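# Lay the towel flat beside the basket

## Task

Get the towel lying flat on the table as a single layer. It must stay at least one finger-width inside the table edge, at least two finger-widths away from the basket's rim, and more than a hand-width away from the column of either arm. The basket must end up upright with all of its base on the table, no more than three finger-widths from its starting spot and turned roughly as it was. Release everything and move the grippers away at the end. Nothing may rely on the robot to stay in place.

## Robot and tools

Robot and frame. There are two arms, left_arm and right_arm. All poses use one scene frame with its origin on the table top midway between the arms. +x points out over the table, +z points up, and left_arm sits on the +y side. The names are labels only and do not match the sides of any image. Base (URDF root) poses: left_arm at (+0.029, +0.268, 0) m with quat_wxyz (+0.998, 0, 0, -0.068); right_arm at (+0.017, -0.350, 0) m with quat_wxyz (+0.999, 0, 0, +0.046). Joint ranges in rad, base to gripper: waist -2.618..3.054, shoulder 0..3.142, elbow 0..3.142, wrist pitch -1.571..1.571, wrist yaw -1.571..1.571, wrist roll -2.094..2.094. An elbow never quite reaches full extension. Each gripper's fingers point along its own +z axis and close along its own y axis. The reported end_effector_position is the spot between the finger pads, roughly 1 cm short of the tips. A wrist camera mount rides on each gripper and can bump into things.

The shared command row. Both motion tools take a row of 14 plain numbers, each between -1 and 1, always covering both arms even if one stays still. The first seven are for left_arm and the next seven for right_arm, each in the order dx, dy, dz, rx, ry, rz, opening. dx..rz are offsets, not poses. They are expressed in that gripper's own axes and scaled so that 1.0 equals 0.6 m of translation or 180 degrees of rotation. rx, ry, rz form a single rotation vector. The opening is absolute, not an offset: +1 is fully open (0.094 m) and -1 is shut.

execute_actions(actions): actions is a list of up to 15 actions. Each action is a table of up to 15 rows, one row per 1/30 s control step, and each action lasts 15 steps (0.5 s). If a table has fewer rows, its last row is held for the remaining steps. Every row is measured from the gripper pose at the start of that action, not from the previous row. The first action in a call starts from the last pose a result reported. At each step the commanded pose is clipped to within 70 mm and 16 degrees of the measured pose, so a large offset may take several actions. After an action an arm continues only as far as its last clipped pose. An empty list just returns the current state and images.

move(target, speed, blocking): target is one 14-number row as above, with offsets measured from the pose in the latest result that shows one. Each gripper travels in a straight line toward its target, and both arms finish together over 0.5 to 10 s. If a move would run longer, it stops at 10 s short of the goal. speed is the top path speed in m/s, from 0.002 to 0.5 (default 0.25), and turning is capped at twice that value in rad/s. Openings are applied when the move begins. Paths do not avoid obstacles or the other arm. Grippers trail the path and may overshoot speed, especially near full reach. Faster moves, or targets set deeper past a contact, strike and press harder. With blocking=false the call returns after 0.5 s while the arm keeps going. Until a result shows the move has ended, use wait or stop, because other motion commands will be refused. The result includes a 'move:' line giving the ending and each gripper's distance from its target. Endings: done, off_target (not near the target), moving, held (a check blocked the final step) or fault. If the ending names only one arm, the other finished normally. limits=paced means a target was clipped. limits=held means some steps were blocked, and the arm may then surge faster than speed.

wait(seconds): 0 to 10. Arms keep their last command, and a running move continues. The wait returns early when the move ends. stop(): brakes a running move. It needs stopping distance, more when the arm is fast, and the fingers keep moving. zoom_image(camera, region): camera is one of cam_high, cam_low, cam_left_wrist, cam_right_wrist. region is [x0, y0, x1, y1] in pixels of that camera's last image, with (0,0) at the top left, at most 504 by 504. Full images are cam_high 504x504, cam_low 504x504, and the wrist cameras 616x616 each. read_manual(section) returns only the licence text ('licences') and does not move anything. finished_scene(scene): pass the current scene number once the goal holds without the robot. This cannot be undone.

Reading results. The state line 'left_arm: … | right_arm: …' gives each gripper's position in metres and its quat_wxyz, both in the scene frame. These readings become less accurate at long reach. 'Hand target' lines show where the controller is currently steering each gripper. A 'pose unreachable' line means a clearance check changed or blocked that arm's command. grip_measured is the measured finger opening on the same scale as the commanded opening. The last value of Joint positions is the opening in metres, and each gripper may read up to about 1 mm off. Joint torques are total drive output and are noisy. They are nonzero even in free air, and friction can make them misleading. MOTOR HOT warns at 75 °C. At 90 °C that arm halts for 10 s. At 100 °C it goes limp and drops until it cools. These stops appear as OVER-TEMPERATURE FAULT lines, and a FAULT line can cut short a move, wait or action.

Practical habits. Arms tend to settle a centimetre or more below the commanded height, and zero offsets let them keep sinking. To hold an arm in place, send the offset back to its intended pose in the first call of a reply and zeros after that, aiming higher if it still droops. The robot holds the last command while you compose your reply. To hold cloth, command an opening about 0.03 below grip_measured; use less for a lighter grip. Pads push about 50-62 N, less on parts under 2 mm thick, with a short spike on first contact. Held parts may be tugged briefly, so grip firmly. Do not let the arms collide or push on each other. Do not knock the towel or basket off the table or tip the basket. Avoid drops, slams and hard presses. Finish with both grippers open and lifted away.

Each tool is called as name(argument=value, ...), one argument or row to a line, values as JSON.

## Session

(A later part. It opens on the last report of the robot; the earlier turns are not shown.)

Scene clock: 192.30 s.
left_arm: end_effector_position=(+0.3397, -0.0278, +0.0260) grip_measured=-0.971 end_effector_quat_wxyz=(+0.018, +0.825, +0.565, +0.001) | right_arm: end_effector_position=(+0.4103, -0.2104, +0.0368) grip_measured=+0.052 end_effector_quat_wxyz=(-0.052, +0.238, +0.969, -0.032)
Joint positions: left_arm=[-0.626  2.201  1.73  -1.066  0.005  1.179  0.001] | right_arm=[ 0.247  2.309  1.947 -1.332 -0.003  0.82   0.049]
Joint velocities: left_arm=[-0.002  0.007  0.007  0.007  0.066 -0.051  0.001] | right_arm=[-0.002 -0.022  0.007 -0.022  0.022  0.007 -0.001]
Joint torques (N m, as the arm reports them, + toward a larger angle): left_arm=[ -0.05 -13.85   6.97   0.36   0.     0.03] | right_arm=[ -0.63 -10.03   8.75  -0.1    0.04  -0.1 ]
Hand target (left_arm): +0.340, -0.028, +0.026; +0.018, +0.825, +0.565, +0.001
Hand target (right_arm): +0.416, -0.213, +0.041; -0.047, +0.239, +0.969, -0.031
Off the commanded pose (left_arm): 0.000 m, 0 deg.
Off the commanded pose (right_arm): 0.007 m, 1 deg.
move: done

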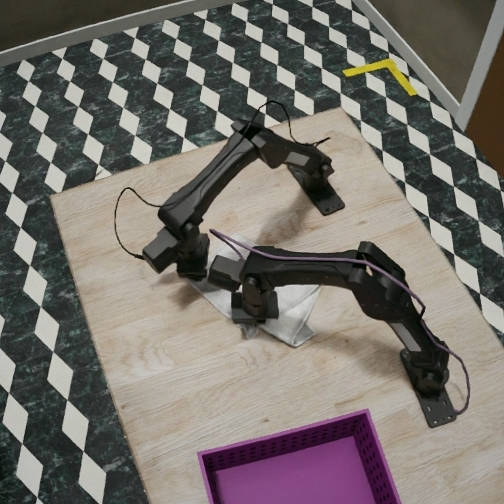

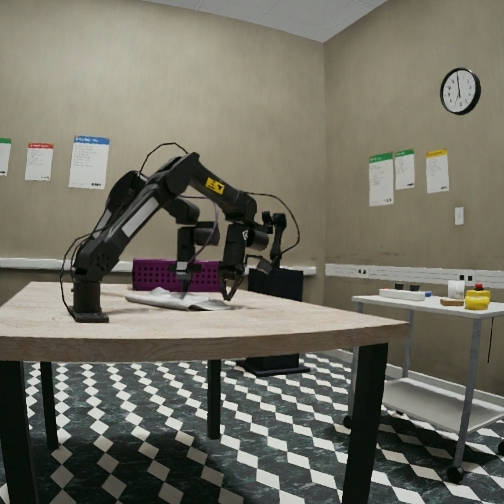

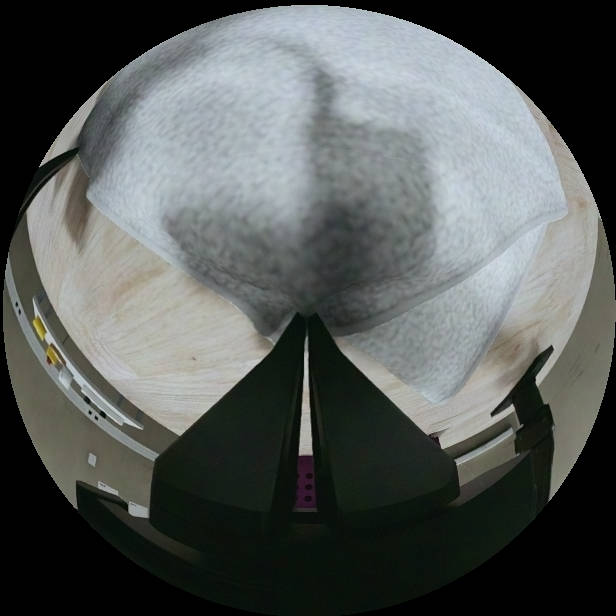

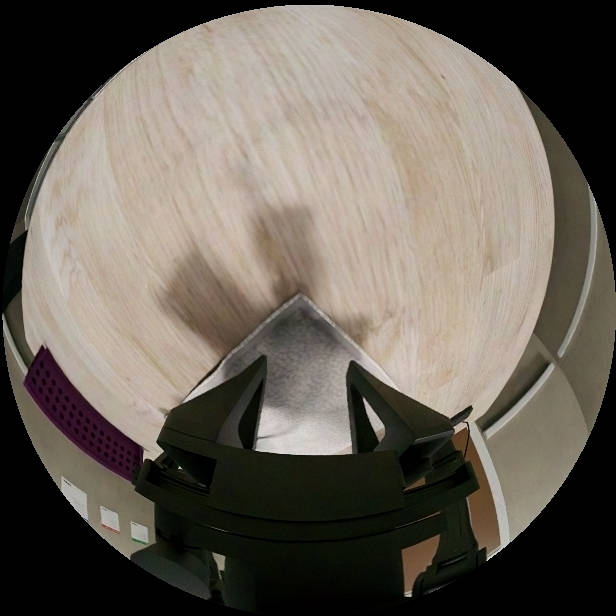

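move(
  target=[0,0,0,0,0,0,-1,-0.024,0.010,-0.008,0,0,0,0.05],
  speed=0.04,
)

move(
  target=[0,0,0,0,0,0,-1,0.0,0.0,0.030,0,0,0,0.05],
  speed=0.03,
)

Scene clock: 197.60 s.
left_arm: end_effector_position=(+0.3397, -0.0278, +0.0260) grip_measured=-0.971 end_effector_quat_wxyz=(+0.018, +0.825, +0.565, +0.001) | right_arm: end_effector_position=(+0.4215, -0.2065, +0.0348) grip_measured=+0.052 end_effector_quat_wxyz=(-0.054, +0.234, +0.970, -0.034)
Joint positions: left_arm=[-0.626  2.201  1.73  -1.066  0.005  1.179  0.001] | right_arm=[ 0.247  2.373  2.05  -1.375 -0.003  0.812  0.049]
Joint velocities: left_arm=[ 0.002  0.022  0.002 -0.125  0.007  0.007  0.001] | right_arm=[-0.012 -0.002  0.017  0.051 -0.066  0.037 -0.001]
Joint torques (N m, as the arm reports them, + toward a larger angle): left_arm=[  0.08 -13.97   7.02   0.37   0.01   0.02] | right_arm=[ -1.11 -10.43   8.83  -0.17   0.02  -0.09]
Hand target (left_arm): +0.340, -0.028, +0.026; +0.018, +0.825, +0.565, +0.001
Hand target (right_arm): +0.426, -0.212, +0.040; -0.052, +0.238, +0.969, -0.032
Off the commanded pose (left_arm): 0.000 m, 0 deg.
Off the commanded pose (right_arm): 0.009 m, 1 deg.
move: done

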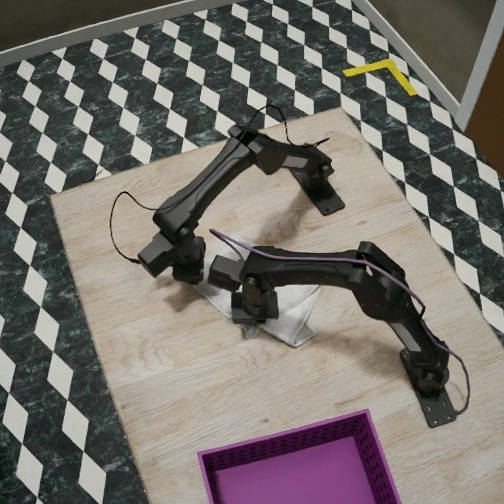

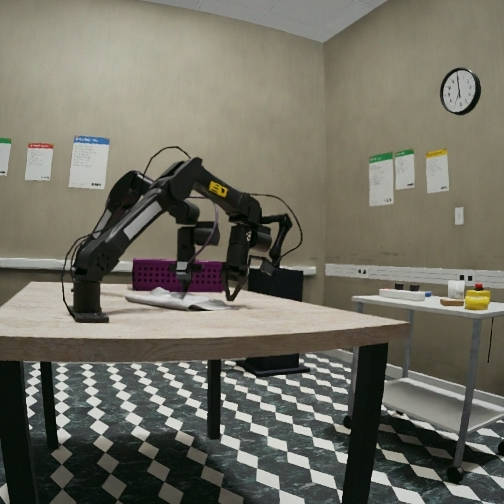

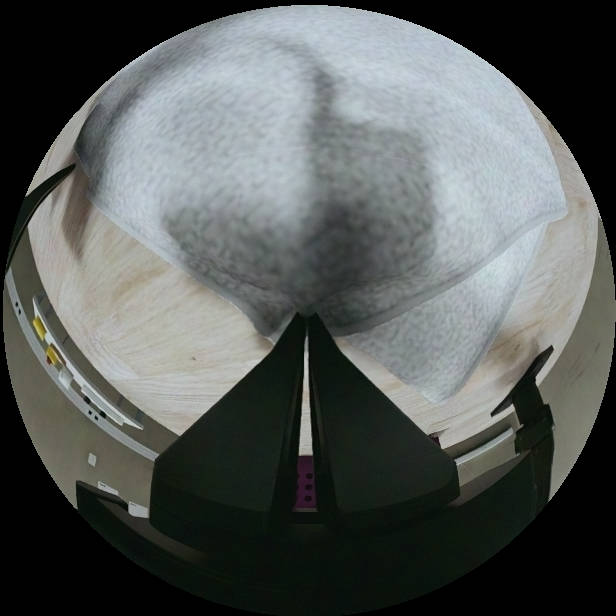

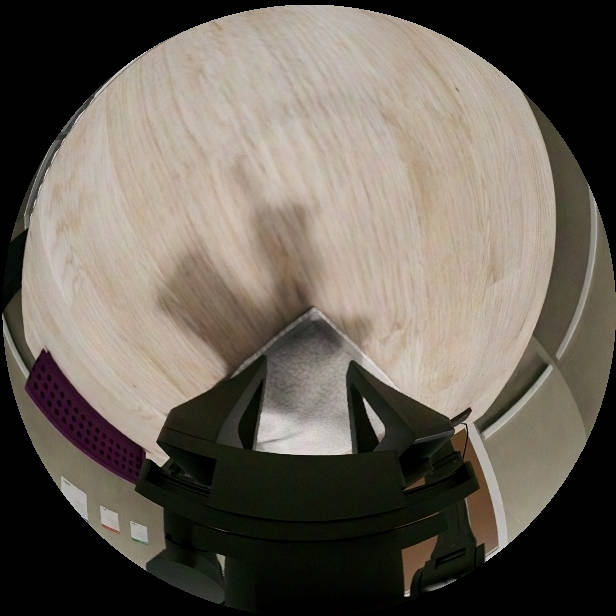

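Scene clock: 198.43 s.
left_arm: end_effector_position=(+0.3397, -0.0278, +0.0260) grip_measured=-0.971 end_effector_quat_wxyz=(+0.018, +0.825, +0.565, +0.001) | right_arm: end_effector_position=(+0.4169, -0.2080, +0.0225) grip_measured=+0.052 end_effector_quat_wxyz=(-0.060, +0.234, +0.970, -0.037)
Joint positions: left_arm=[-0.626  2.201  1.73  -1.066  0.005  1.179  0.001] | right_arm=[ 0.247  2.373  1.998 -1.338 -0.003  0.812  0.049]
Joint velocities: left_arm=[-0.007 -0.027 -0.002 -0.095  0.022 -0.051 -0.001] | right_arm=[-0.002  0.027 -0.012 -0.051  0.037 -0.066  0.   ]
Joint torques (N m, as the arm reports them, + toward a larger angle): left_arm=[  0.03 -13.87   7.04   0.32   0.     0.  ] | right_arm=[  0.03 -11.07   3.86   0.27   0.01   0.  ]
Hand target (left_arm): +0.340, -0.028, +0.026; +0.018, +0.825, +0.565, +0.001
Hand target (right_arm): +0.419, -0.207, +0.017; -0.055, +0.234, +0.970, -0.034
Off the commanded pose (left_arm): 0.000 m, 0 deg.
Off the commanded pose (right_arm): 0.006 m, 1 deg.
move: done

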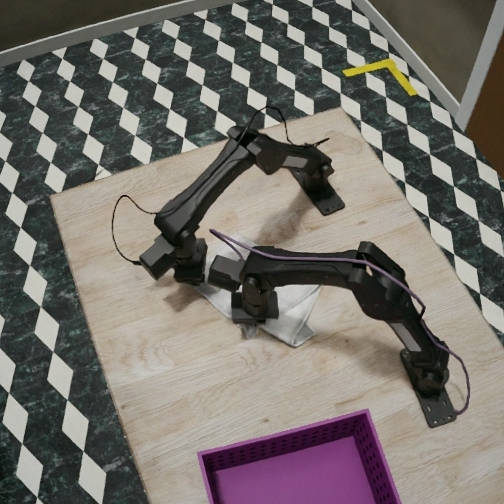

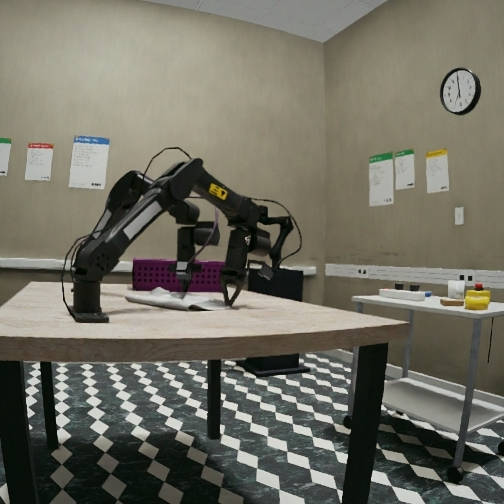

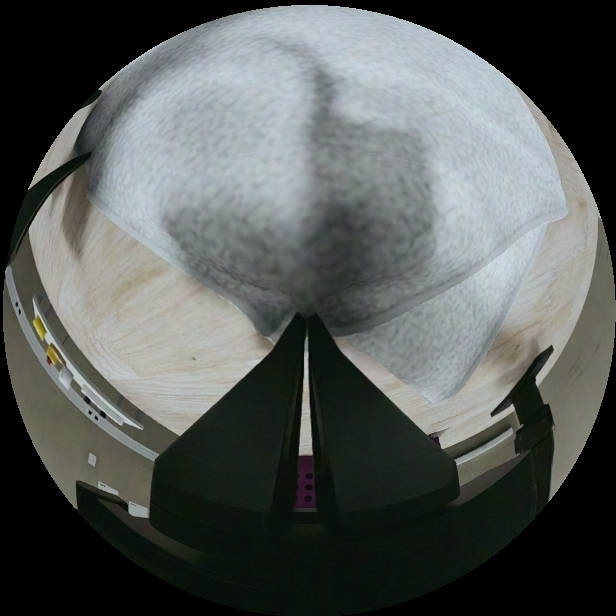

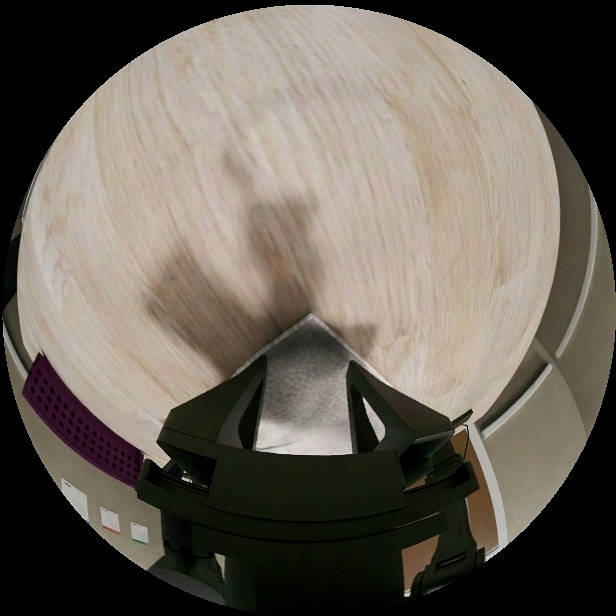

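execute_actions(
  actions=[
    [[0,0,0,0,0,0,-1,0,0,0.014,0,0,0,0.05]],
    [[0,0,0,0,0,0,-1,0,0,0.014,0,0,0,-0.05],[0,0,0,0,0,0,-1,0,0,0.014,0,0,0,-0.15],[0,0,0,0,0,0,-1,0,0,0.014,0,0,0,-0.25],[0,0,0,0,0,0,-1,0,0,0.014,0,0,0,-0.35],[0,0,0,0,0,0,-1,0,0,0.014,0,0,0,-0.45],[0,0,0,0,0,0,-1,0,0,0.014,0,0,0,-0.52],[0,0,0,0,0,0,-1,0,0,0.014,0,0,0,-0.58],[0,0,0,0,0,0,-1,0,0,0.014,0,0,0,-0.64],[0,0,0,0,0,0,-1,0,0,0.014,0,0,0,-0.7],[0,0,0,0,0,0,-1,0,0,0.014,0,0,0,-0.75],[0,0,0,0,0,0,-1,0,0,0.014,0,0,0,-0.8],[0,0,0,0,0,0,-1,0,0,0.014,0,0,0,-0.85],[0,0,0,0,0,0,-1,0,0,0.014,0,0,0,-0.9],[0,0,0,0,0,0,-1,0,0,0.014,0,0,0,-0.95],[0,0,0,0,0,0,-1,0,0,0.014,0,0,0,-1]],
    [[0,0,0,0,0,0,-1,0,0,0,0,0,0,-1]],
  ],
)

Scene clock: 204.17 s.
left_arm: end_effector_position=(+0.3397, -0.0278, +0.0260) grip_measured=-0.971 end_effector_quat_wxyz=(+0.018, +0.825, +0.565, +0.001) | right_arm: end_effector_position=(+0.4222, -0.2002, +0.0202) grip_measured=-0.993 end_effector_quat_wxyz=(-0.056, +0.235, +0.970, -0.015)
Joint positions: left_arm=[-0.626  2.201  1.73  -1.066  0.005  1.179  0.001] | right_arm=[ 0.247  2.373  1.993 -1.301 -0.035  0.812  0.   ]
Joint velocities: left_arm=[-0.007  0.007 -0.002 -0.11  -0.022 -0.007 -0.   ] | right_arm=[-0.002  0.007  0.012  0.007 -0.022  0.022 -0.001]
Joint torques (N m, as the arm reports them, + toward a larger angle): left_arm=[ -0.04 -13.82   7.08   0.33   0.01   0.02] | right_arm=[ -0.05 -10.83   6.04   0.01   0.    -0.01]
Hand target (left_arm): +0.340, -0.028, +0.026; +0.018, +0.825, +0.565, +0.001
Hand target (right_arm): +0.422, -0.200, +0.020; -0.055, +0.235, +0.970, -0.016
Off the commanded pose (left_arm): 0.000 m, 0 deg.
Off the commanded pose (right_arm): 0.000 m, 0 deg.

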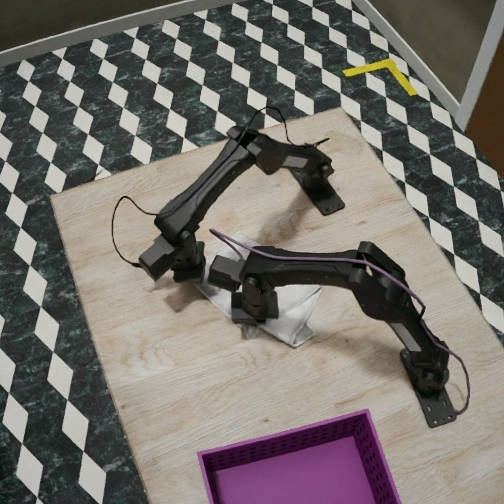

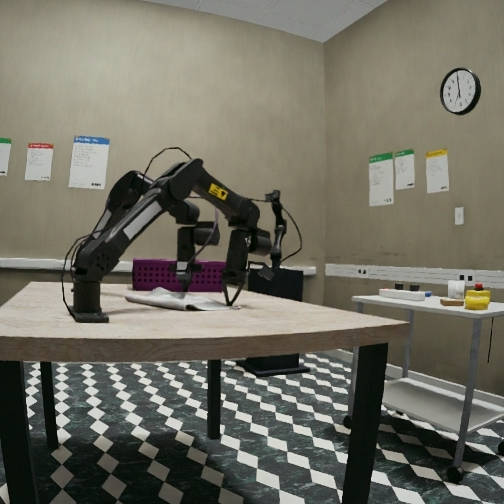

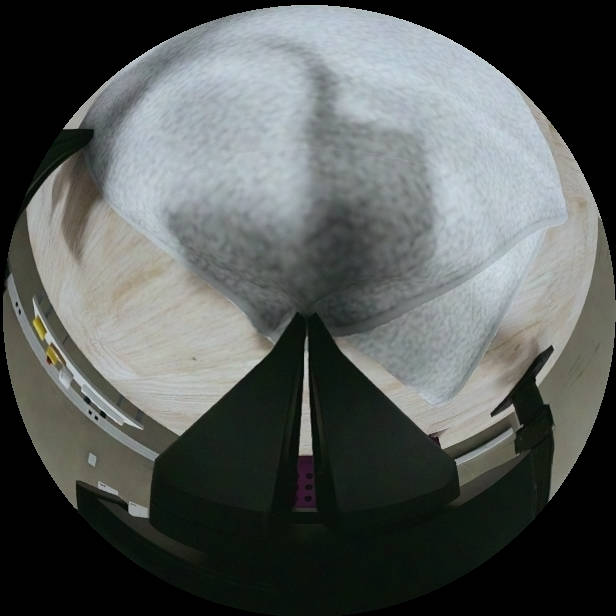

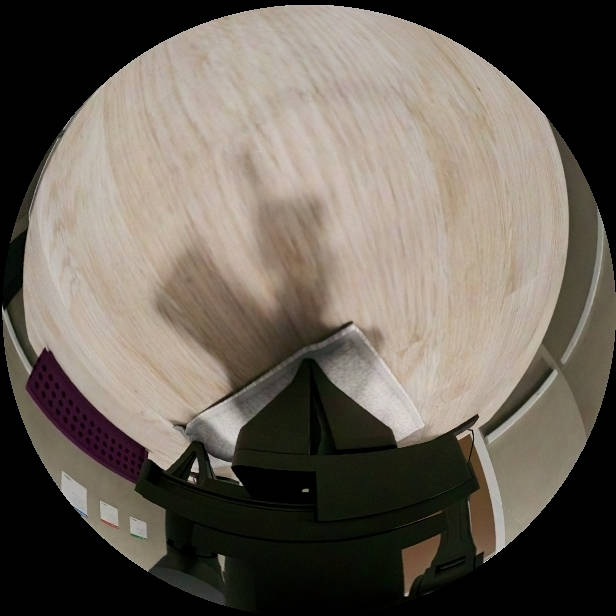

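move(
  target=[0,0,0,0,0,0,-1,0.0,0.0,-0.04,0,0,0,0.35],
  speed=0.04,
)

move(
  target=[0,0,0,0,0,0,-1,0.0,-0.038,-0.012,0,0.03,0.05,0.35],
  speed=0.04,
)

Scene clock: 210.40 s.
left_arm: end_effector_position=(+0.3397, -0.0278, +0.0260) grip_measured=-0.971 end_effector_quat_wxyz=(+0.018, +0.825, +0.565, +0.001) | right_arm: end_effector_position=(+0.4217, -0.2022, +0.0384) grip_measured=+0.348 end_effector_quat_wxyz=(-0.059, +0.236, +0.970, -0.021)
Joint positions: left_arm=[-0.626  2.201  1.73  -1.066  0.005  1.179  0.001] | right_arm=[ 0.246  2.373  2.064 -1.385 -0.028  0.812  0.063]
Joint velocities: left_arm=[ 0.002 -0.022  0.002 -0.022  0.022 -0.081  0.   ] | right_arm=[-0.022 -0.007 -0.002  0.051  0.007  0.022 -0.001]
Joint torques (N m, as the arm reports them, + toward a larger angle): left_arm=[  0.02 -13.87   7.05   0.32   0.01   0.01] | right_arm=[ -0.21 -10.66   8.62  -0.11  -0.06  -0.03]
Hand target (left_arm): +0.340, -0.028, +0.026; +0.018, +0.825, +0.565, +0.001
Hand target (right_arm): +0.425, -0.200, +0.044; -0.056, +0.235, +0.970, -0.015
Off the commanded pose (left_arm): 0.000 m, 0 deg.
Off the commanded pose (right_arm): 0.007 m, 1 deg.
move: done

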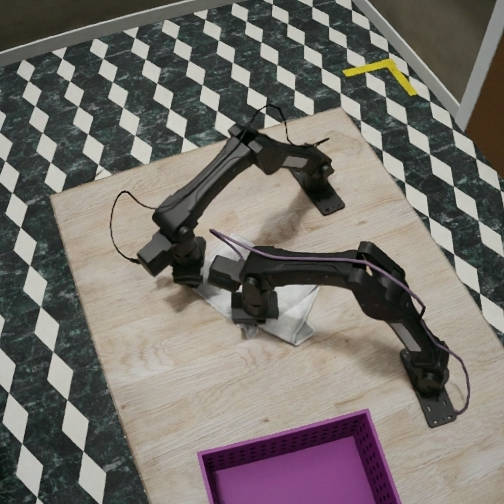

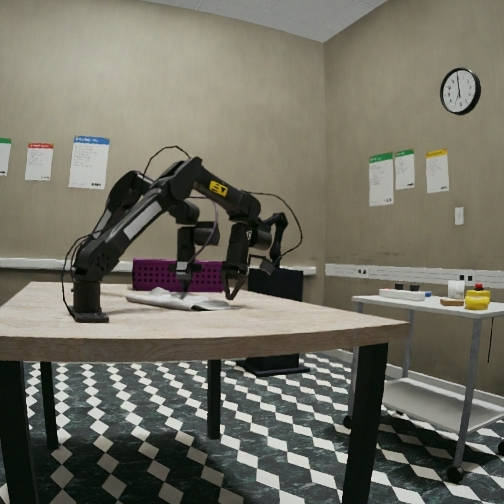

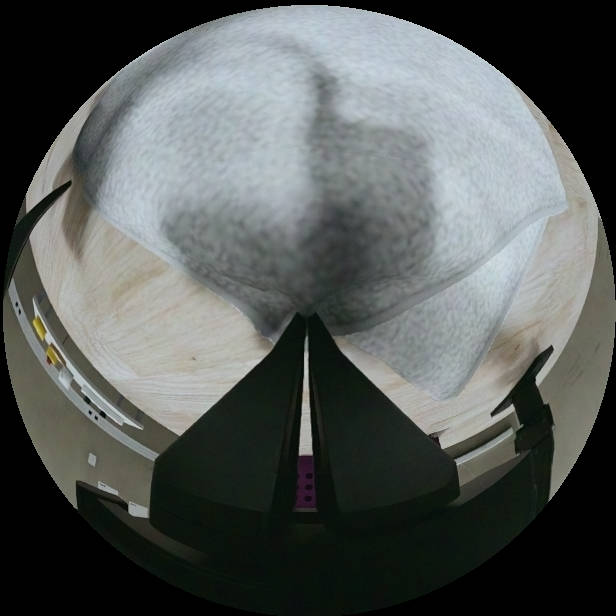

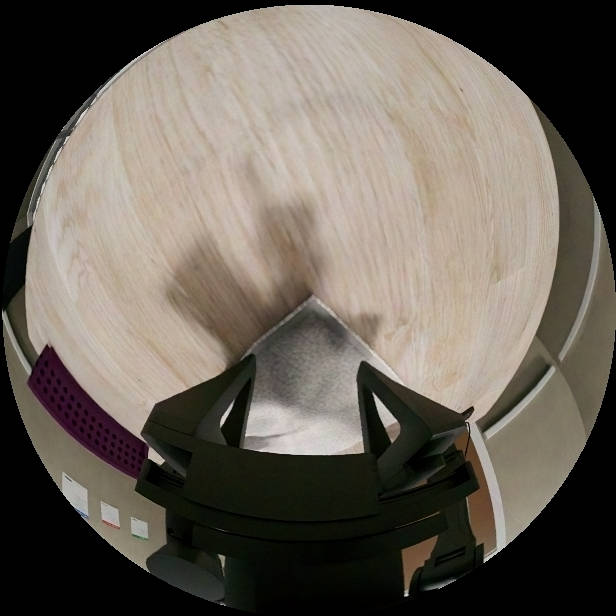

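Scene clock: 212.93 s.
left_arm: end_effector_position=(+0.3397, -0.0278, +0.0260) grip_measured=-0.971 end_effector_quat_wxyz=(+0.018, +0.825, +0.565, +0.001) | right_arm: end_effector_position=(+0.4096, -0.2203, +0.0417) grip_measured=+0.348 end_effector_quat_wxyz=(-0.103, +0.303, +0.947, -0.021)
Joint positions: left_arm=[-0.626  2.201  1.73  -1.066  0.005  1.179  0.001] | right_arm=[ 0.192  2.373  2.064 -1.457 -0.079  0.894  0.063]
Joint velocities: left_arm=[ 0.002 -0.007 -0.007 -0.051  0.066  0.022 -0.001] | right_arm=[-0.007  0.002 -0.022  0.007 -0.022 -0.022 -0.   ]
Joint torques (N m, as the arm reports them, + toward a larger angle): left_arm=[  0.02 -13.81   6.96   0.32  -0.01   0.  ] | right_arm=[ -0.85 -10.88   7.67  -0.25  -0.09   0.09]
Hand target (left_arm): +0.340, -0.028, +0.026; +0.018, +0.825, +0.565, +0.001
Hand target (right_arm): +0.412, -0.222, +0.047; -0.102, +0.312, +0.945, -0.015
Off the commanded pose (left_arm): 0.000 m, 0 deg.
Off the commanded pose (right_arm): 0.006 m, 1 deg.
move: done

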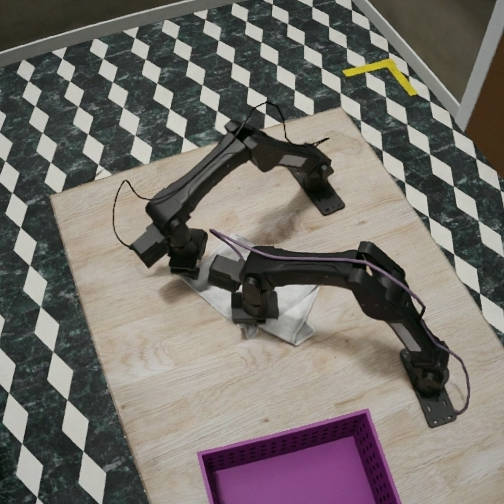

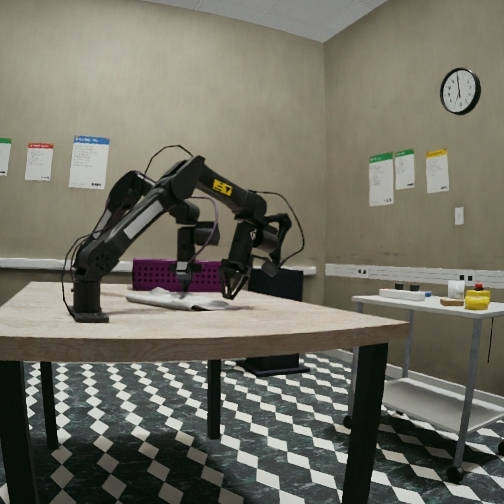

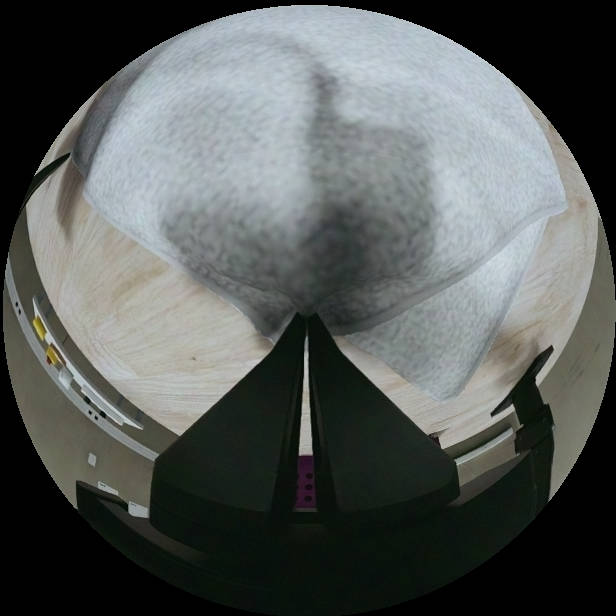

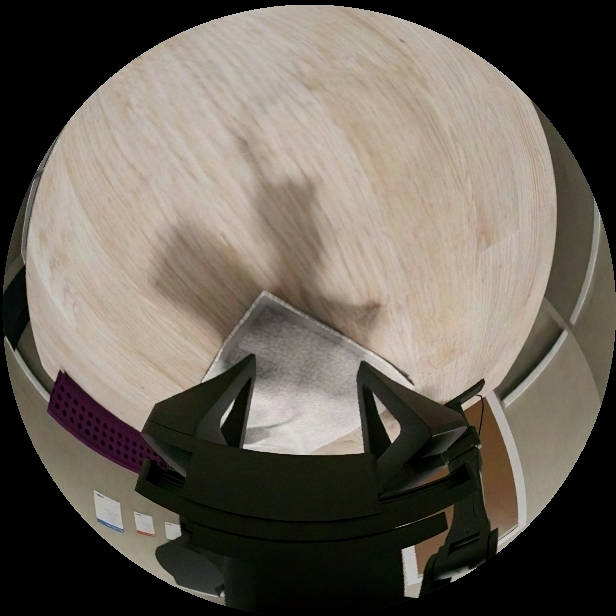

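execute_actions(
  actions=[],
)

Scene clock: 224.57 s.
left_arm: end_effector_position=(+0.3397, -0.0278, +0.0260) grip_measured=-0.971 end_effector_quat_wxyz=(+0.018, +0.825, +0.565, +0.001) | right_arm: end_effector_position=(+0.4093, -0.2202, +0.0418) grip_measured=+0.348 end_effector_quat_wxyz=(-0.103, +0.303, +0.947, -0.021)
Joint positions: left_arm=[-0.626  2.201  1.73  -1.066  0.005  1.179  0.001] | right_arm=[ 0.192  2.373  2.064 -1.458 -0.08   0.896  0.063]
Joint velocities: left_arm=[-0.007  0.012 -0.017 -0.066 -0.051  0.007 -0.   ] | right_arm=[ 0.012 -0.002 -0.017  0.037 -0.037  0.037  0.   ]
Joint torques (N m, as the arm reports them, + toward a larger angle): left_arm=[  0.07 -13.71   7.12   0.33   0.02   0.03] | right_arm=[ -0.81 -10.87   7.65  -0.24  -0.09   0.07]
Hand target (left_arm): +0.340, -0.028, +0.026; +0.018, +0.825, +0.565, +0.001
Hand target (right_arm): +0.412, -0.222, +0.047; -0.102, +0.312, +0.945, -0.015
Off the commanded pose (left_arm): 0.000 m, 0 deg.
Off the commanded pose (right_arm): 0.006 m, 1 deg.

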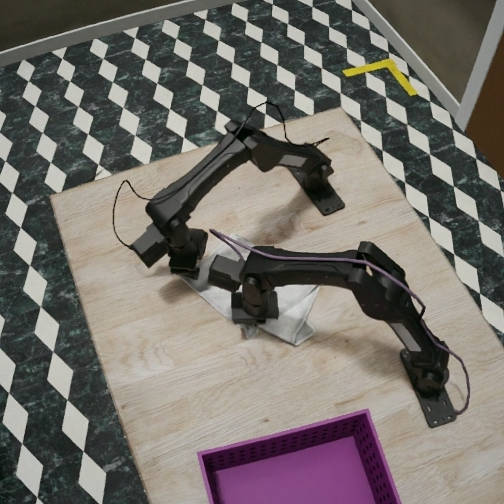

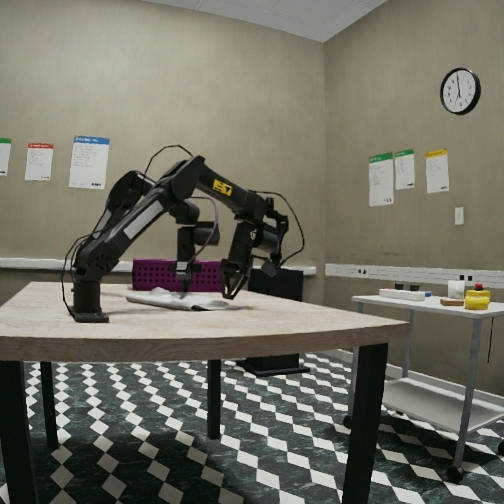

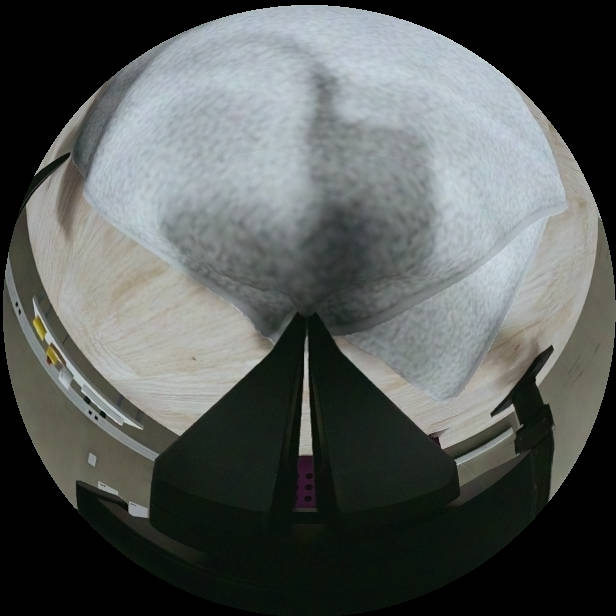

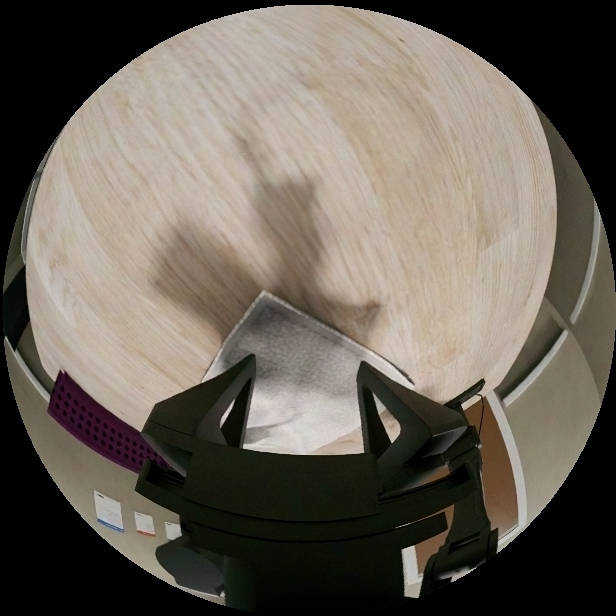

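execute_actions(
  actions=[
    [[0,0,0,0,0,0,-1, -0.006,0.032,-0.006,-0.027,-0.061,-0.062,0.35]],
    [[0,0,0,0,0,0,-1, -0.006,0.032,-0.006,-0.027,-0.061,-0.062,0.35]],
  ],
)

Scene clock: 255.13 s.
left_arm: end_effector_position=(+0.3397, -0.0278, +0.0260) grip_measured=-0.971 end_effector_quat_wxyz=(+0.018, +0.825, +0.565, +0.001) | right_arm: end_effector_position=(+0.4164, -0.1932, +0.0205) grip_measured=+0.348 end_effector_quat_wxyz=(+0.039, +0.127, +0.991, +0.003)
Joint positions: left_arm=[-0.626  2.201  1.73  -1.066  0.005  1.179  0.001] | right_arm=[ 0.295  2.17   1.656 -0.986  0.032  0.639  0.063]
Joint velocities: left_arm=[-0.012  0.002 -0.002 -0.037  0.007 -0.037 -0.   ] | right_arm=[-0.017  0.007 -0.022  0.051  0.037 -0.007 -0.001]
Joint torques (N m, as the arm reports them, + toward a larger angle): left_arm=[  0.04 -13.88   6.98   0.31   0.03   0.02] | right_arm=[  0.18 -12.46   5.17   0.66   0.08  -0.1 ]
Hand target (left_arm): +0.340, -0.028, +0.026; +0.018, +0.825, +0.565, +0.001
Hand target (right_arm): +0.426, -0.190, +0.033; +0.070, +0.120, +0.990, +0.015
Off the commanded pose (left_arm): 0.000 m, 0 deg.
Off the commanded pose (right_arm): 0.016 m, 4 deg.

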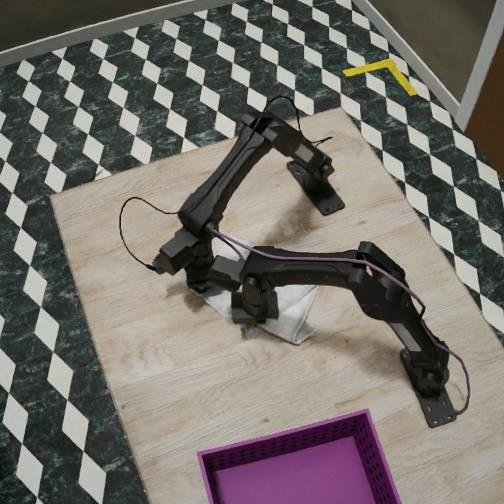

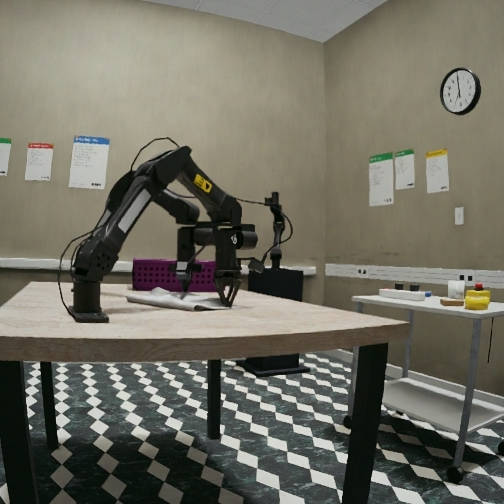

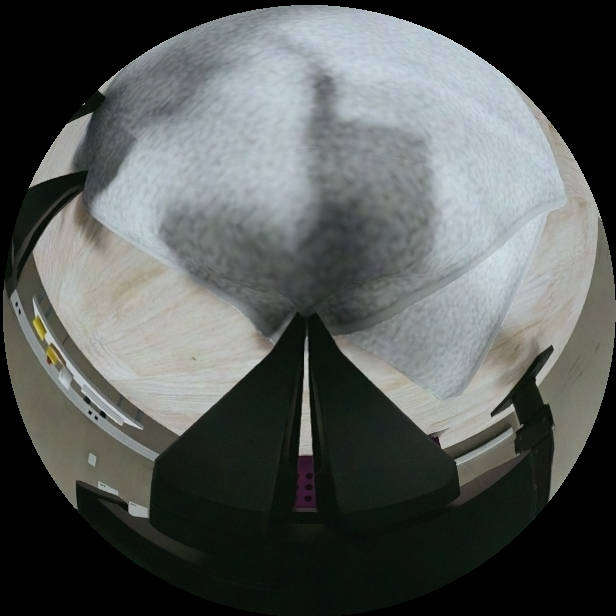

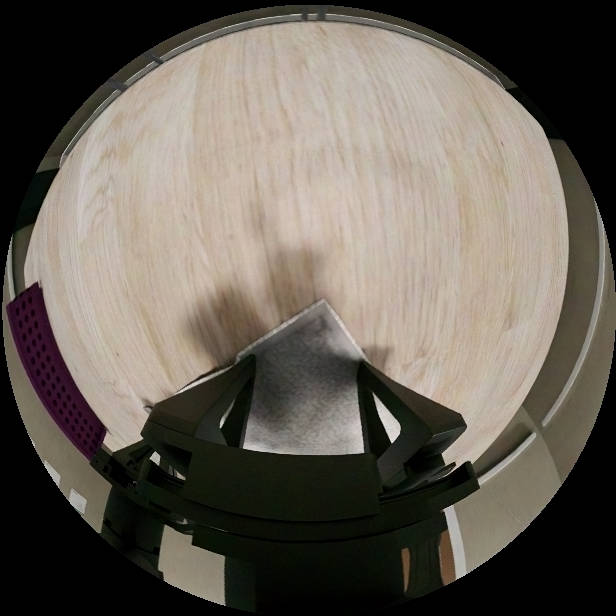

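execute_actions(
  actions=[
    [[0,0,0,0,0,0,-1, 0,0,-0.03,0,0,0,0.6]],
    [[0,0,0,0,0,0,-1, -0.025,-0.01,-0.008,0,0.02,0.045,0.6]],
  ],
)

Scene clock: 262.50 s.
left_arm: end_effector_position=(+0.3396, -0.0278, +0.0260) grip_measured=-0.971 end_effector_quat_wxyz=(+0.017, +0.825, +0.565, +0.001) | right_arm: end_effector_position=(+0.4200, -0.2074, +0.0226) grip_measured=+0.597 end_effector_quat_wxyz=(-0.005, +0.190, +0.982, -0.004)
Joint positions: left_arm=[-0.626  2.201  1.73  -1.066  0.005  1.179  0.001] | right_arm=[ 0.248  2.242  1.786 -1.126  0.002  0.721  0.075]
Joint velocities: left_arm=[-0.017 -0.002 -0.017 -0.037  0.066  0.022 -0.   ] | right_arm=[-0.002  0.022  0.022 -0.125 -0.095  0.037  0.   ]
Joint torques (N m, as the arm reports them, + toward a larger angle): left_arm=[ -0.04 -13.76   7.07   0.31   0.03   0.03] | right_arm=[-0.26 -9.83  8.68  0.1  -0.04  0.08]
Hand target (left_arm): +0.340, -0.028, +0.026; +0.017, +0.825, +0.565, +0.001
Hand target (right_arm): +0.423, -0.205, +0.028; -0.004, +0.195, +0.981, +0.002
Off the commanded pose (left_arm): 0.000 m, 0 deg.
Off the commanded pose (right_arm): 0.007 m, 1 deg.

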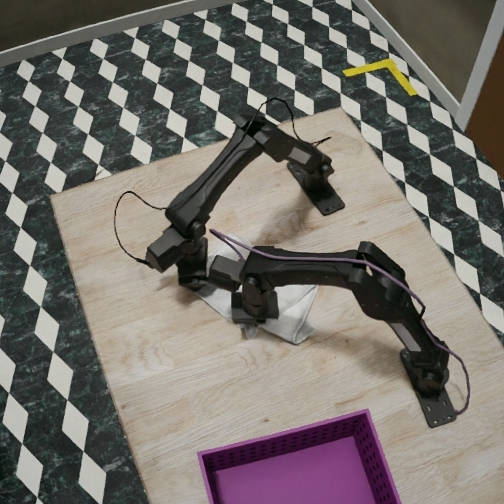

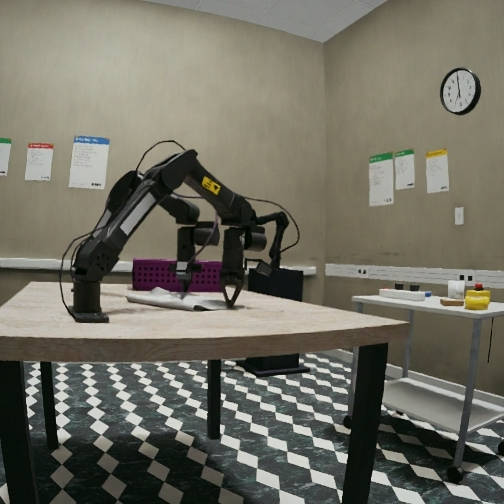

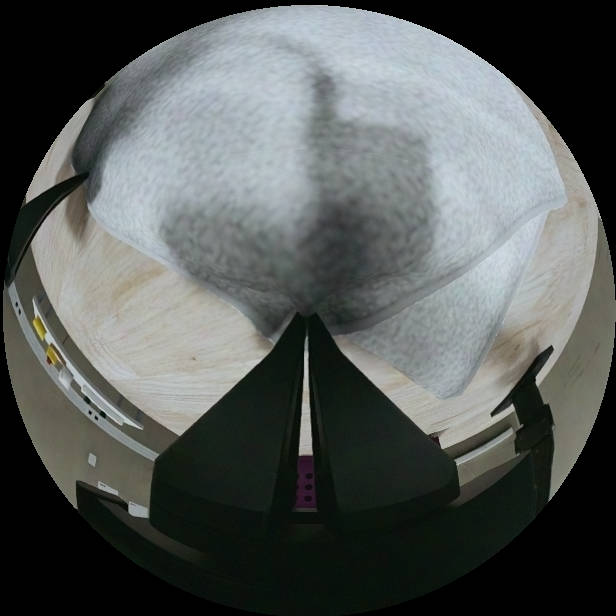

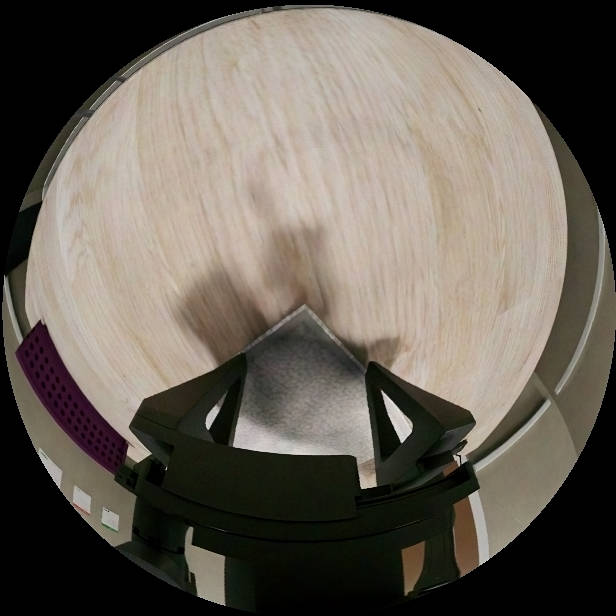

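execute_actions(
  actions=[
    [[0,0,0,0,0,0,-1, 0,0,-0.035,0,0,0,0.6]],
    [[0,0,0,0,0,0,-1, -0.03,0,-0.012,0,0,0,0.6]],
  ],
)

Scene clock: 265.63 s.
left_arm: end_effector_position=(+0.3396, -0.0278, +0.0260) grip_measured=-0.971 end_effector_quat_wxyz=(+0.017, +0.825, +0.565, +0.001) | right_arm: end_effector_position=(+0.4258, -0.2140, +0.0315) grip_measured=+0.597 end_effector_quat_wxyz=(-0.023, +0.191, +0.981, -0.013)
Joint positions: left_arm=[-0.626  2.201  1.73  -1.066  0.005  1.179  0.001] | right_arm=[ 0.228  2.294  1.907 -1.237  0.     0.704  0.075]
Joint velocities: left_arm=[-0.012 -0.007 -0.022  0.007 -0.007 -0.007  0.001] | right_arm=[ 0.017 -0.007  0.017 -0.007  0.037 -0.066  0.001]
Joint torques (N m, as the arm reports them, + toward a larger angle): left_arm=[  0.04 -13.87   7.04   0.34   0.     0.03] | right_arm=[ -0.71 -10.17   8.69  -0.02   0.    -0.06]
Hand target (left_arm): +0.340, -0.028, +0.026; +0.017, +0.825, +0.565, +0.001
Hand target (right_arm): +0.431, -0.216, +0.037; -0.018, +0.191, +0.981, -0.011
Off the commanded pose (left_arm): 0.000 m, 0 deg.
Off the commanded pose (right_arm): 0.008 m, 1 deg.

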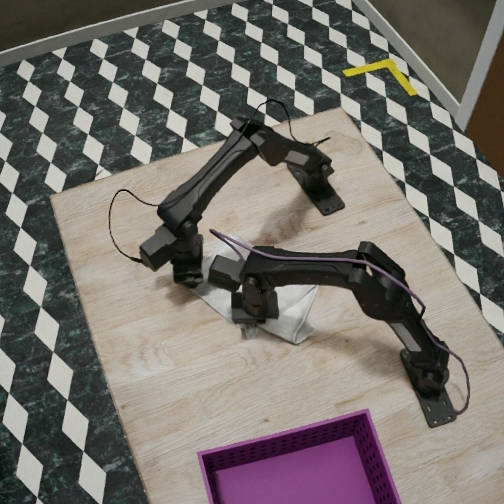

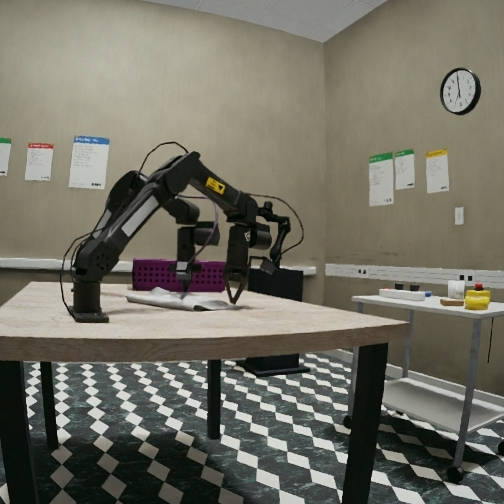

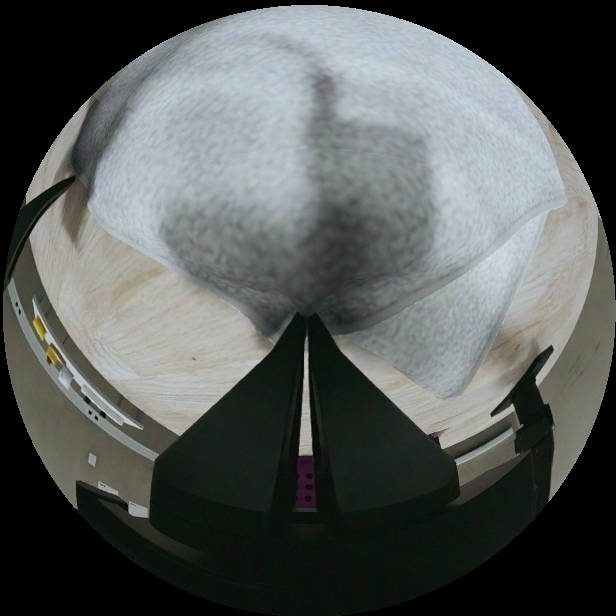

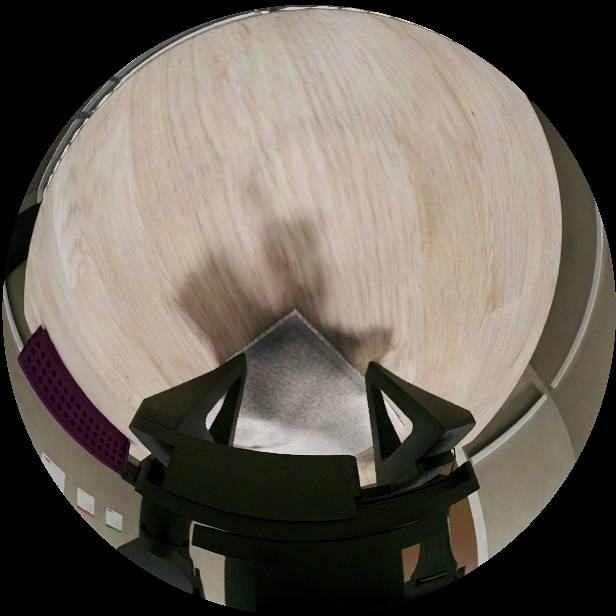

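execute_actions(
  actions=[
    [[0,0,0,0,0,0,-1, -0.016,0.017,-0.012,0,0,0,0.6]],
  ],
)

Scene clock: 268.27 s.
left_arm: end_effector_position=(+0.3396, -0.0278, +0.0260) grip_measured=-0.971 end_effector_quat_wxyz=(+0.017, +0.825, +0.565, +0.001) | right_arm: end_effector_position=(+0.4353, -0.2109, +0.0319) grip_measured=+0.597 end_effector_quat_wxyz=(-0.029, +0.190, +0.981, -0.016)
Joint positions: left_arm=[-0.626  2.201  1.73  -1.066  0.005  1.179  0.001] | right_arm=[ 0.228  2.355  2.012 -1.294  0.     0.703  0.075]
Joint velocities: left_arm=[ 0.012  0.007  0.007  0.007 -0.007  0.051 -0.   ] | right_arm=[ 0.012 -0.002 -0.007 -0.007 -0.007  0.051 -0.   ]
Joint torques (N m, as the arm reports them, + toward a larger angle): left_arm=[  0.05 -13.72   7.     0.34   0.04   0.03] | right_arm=[  0.27 -10.6    8.8   -0.02   0.     0.04]
Hand target (left_arm): +0.340, -0.028, +0.026; +0.017, +0.825, +0.565, +0.001
Hand target (right_arm): +0.439, -0.208, +0.038; -0.023, +0.191, +0.981, -0.013
Off the commanded pose (left_arm): 0.000 m, 0 deg.
Off the commanded pose (right_arm): 0.008 m, 1 deg.

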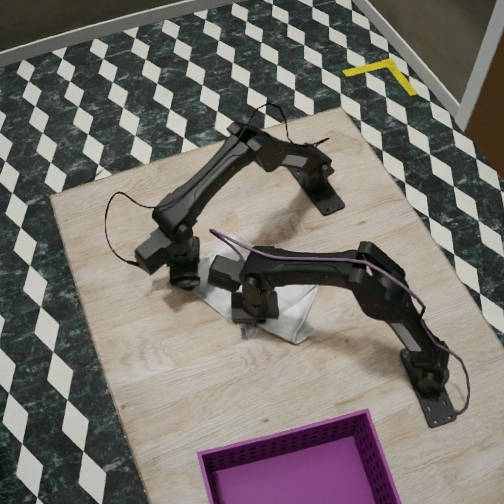

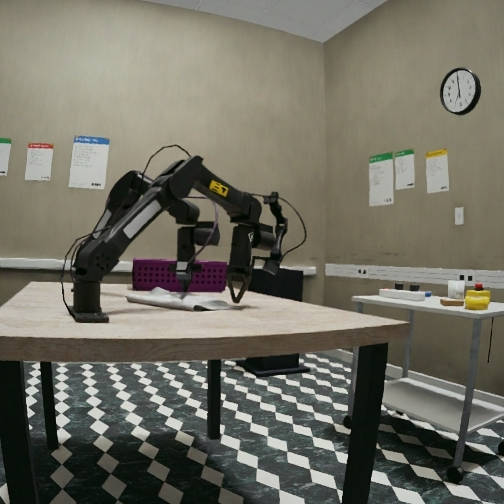

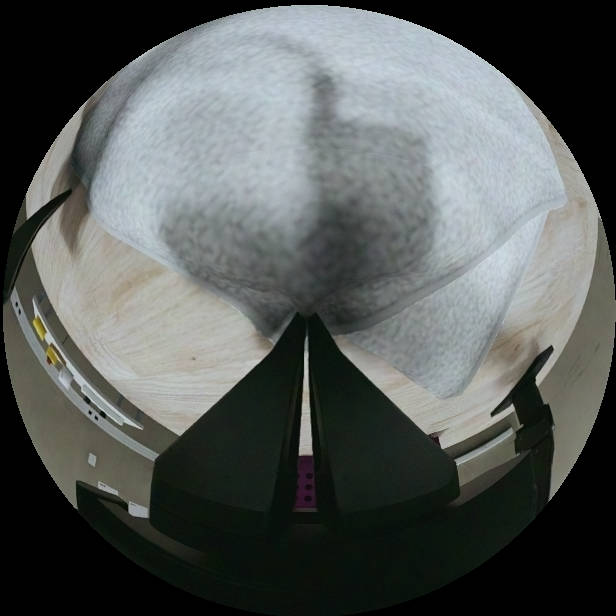

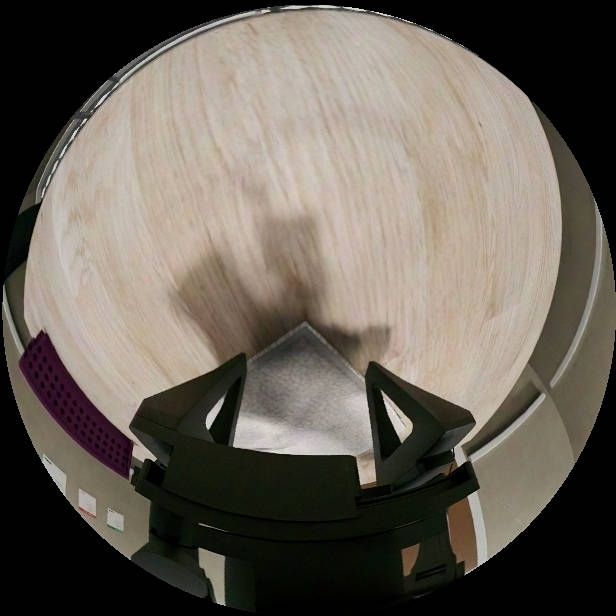

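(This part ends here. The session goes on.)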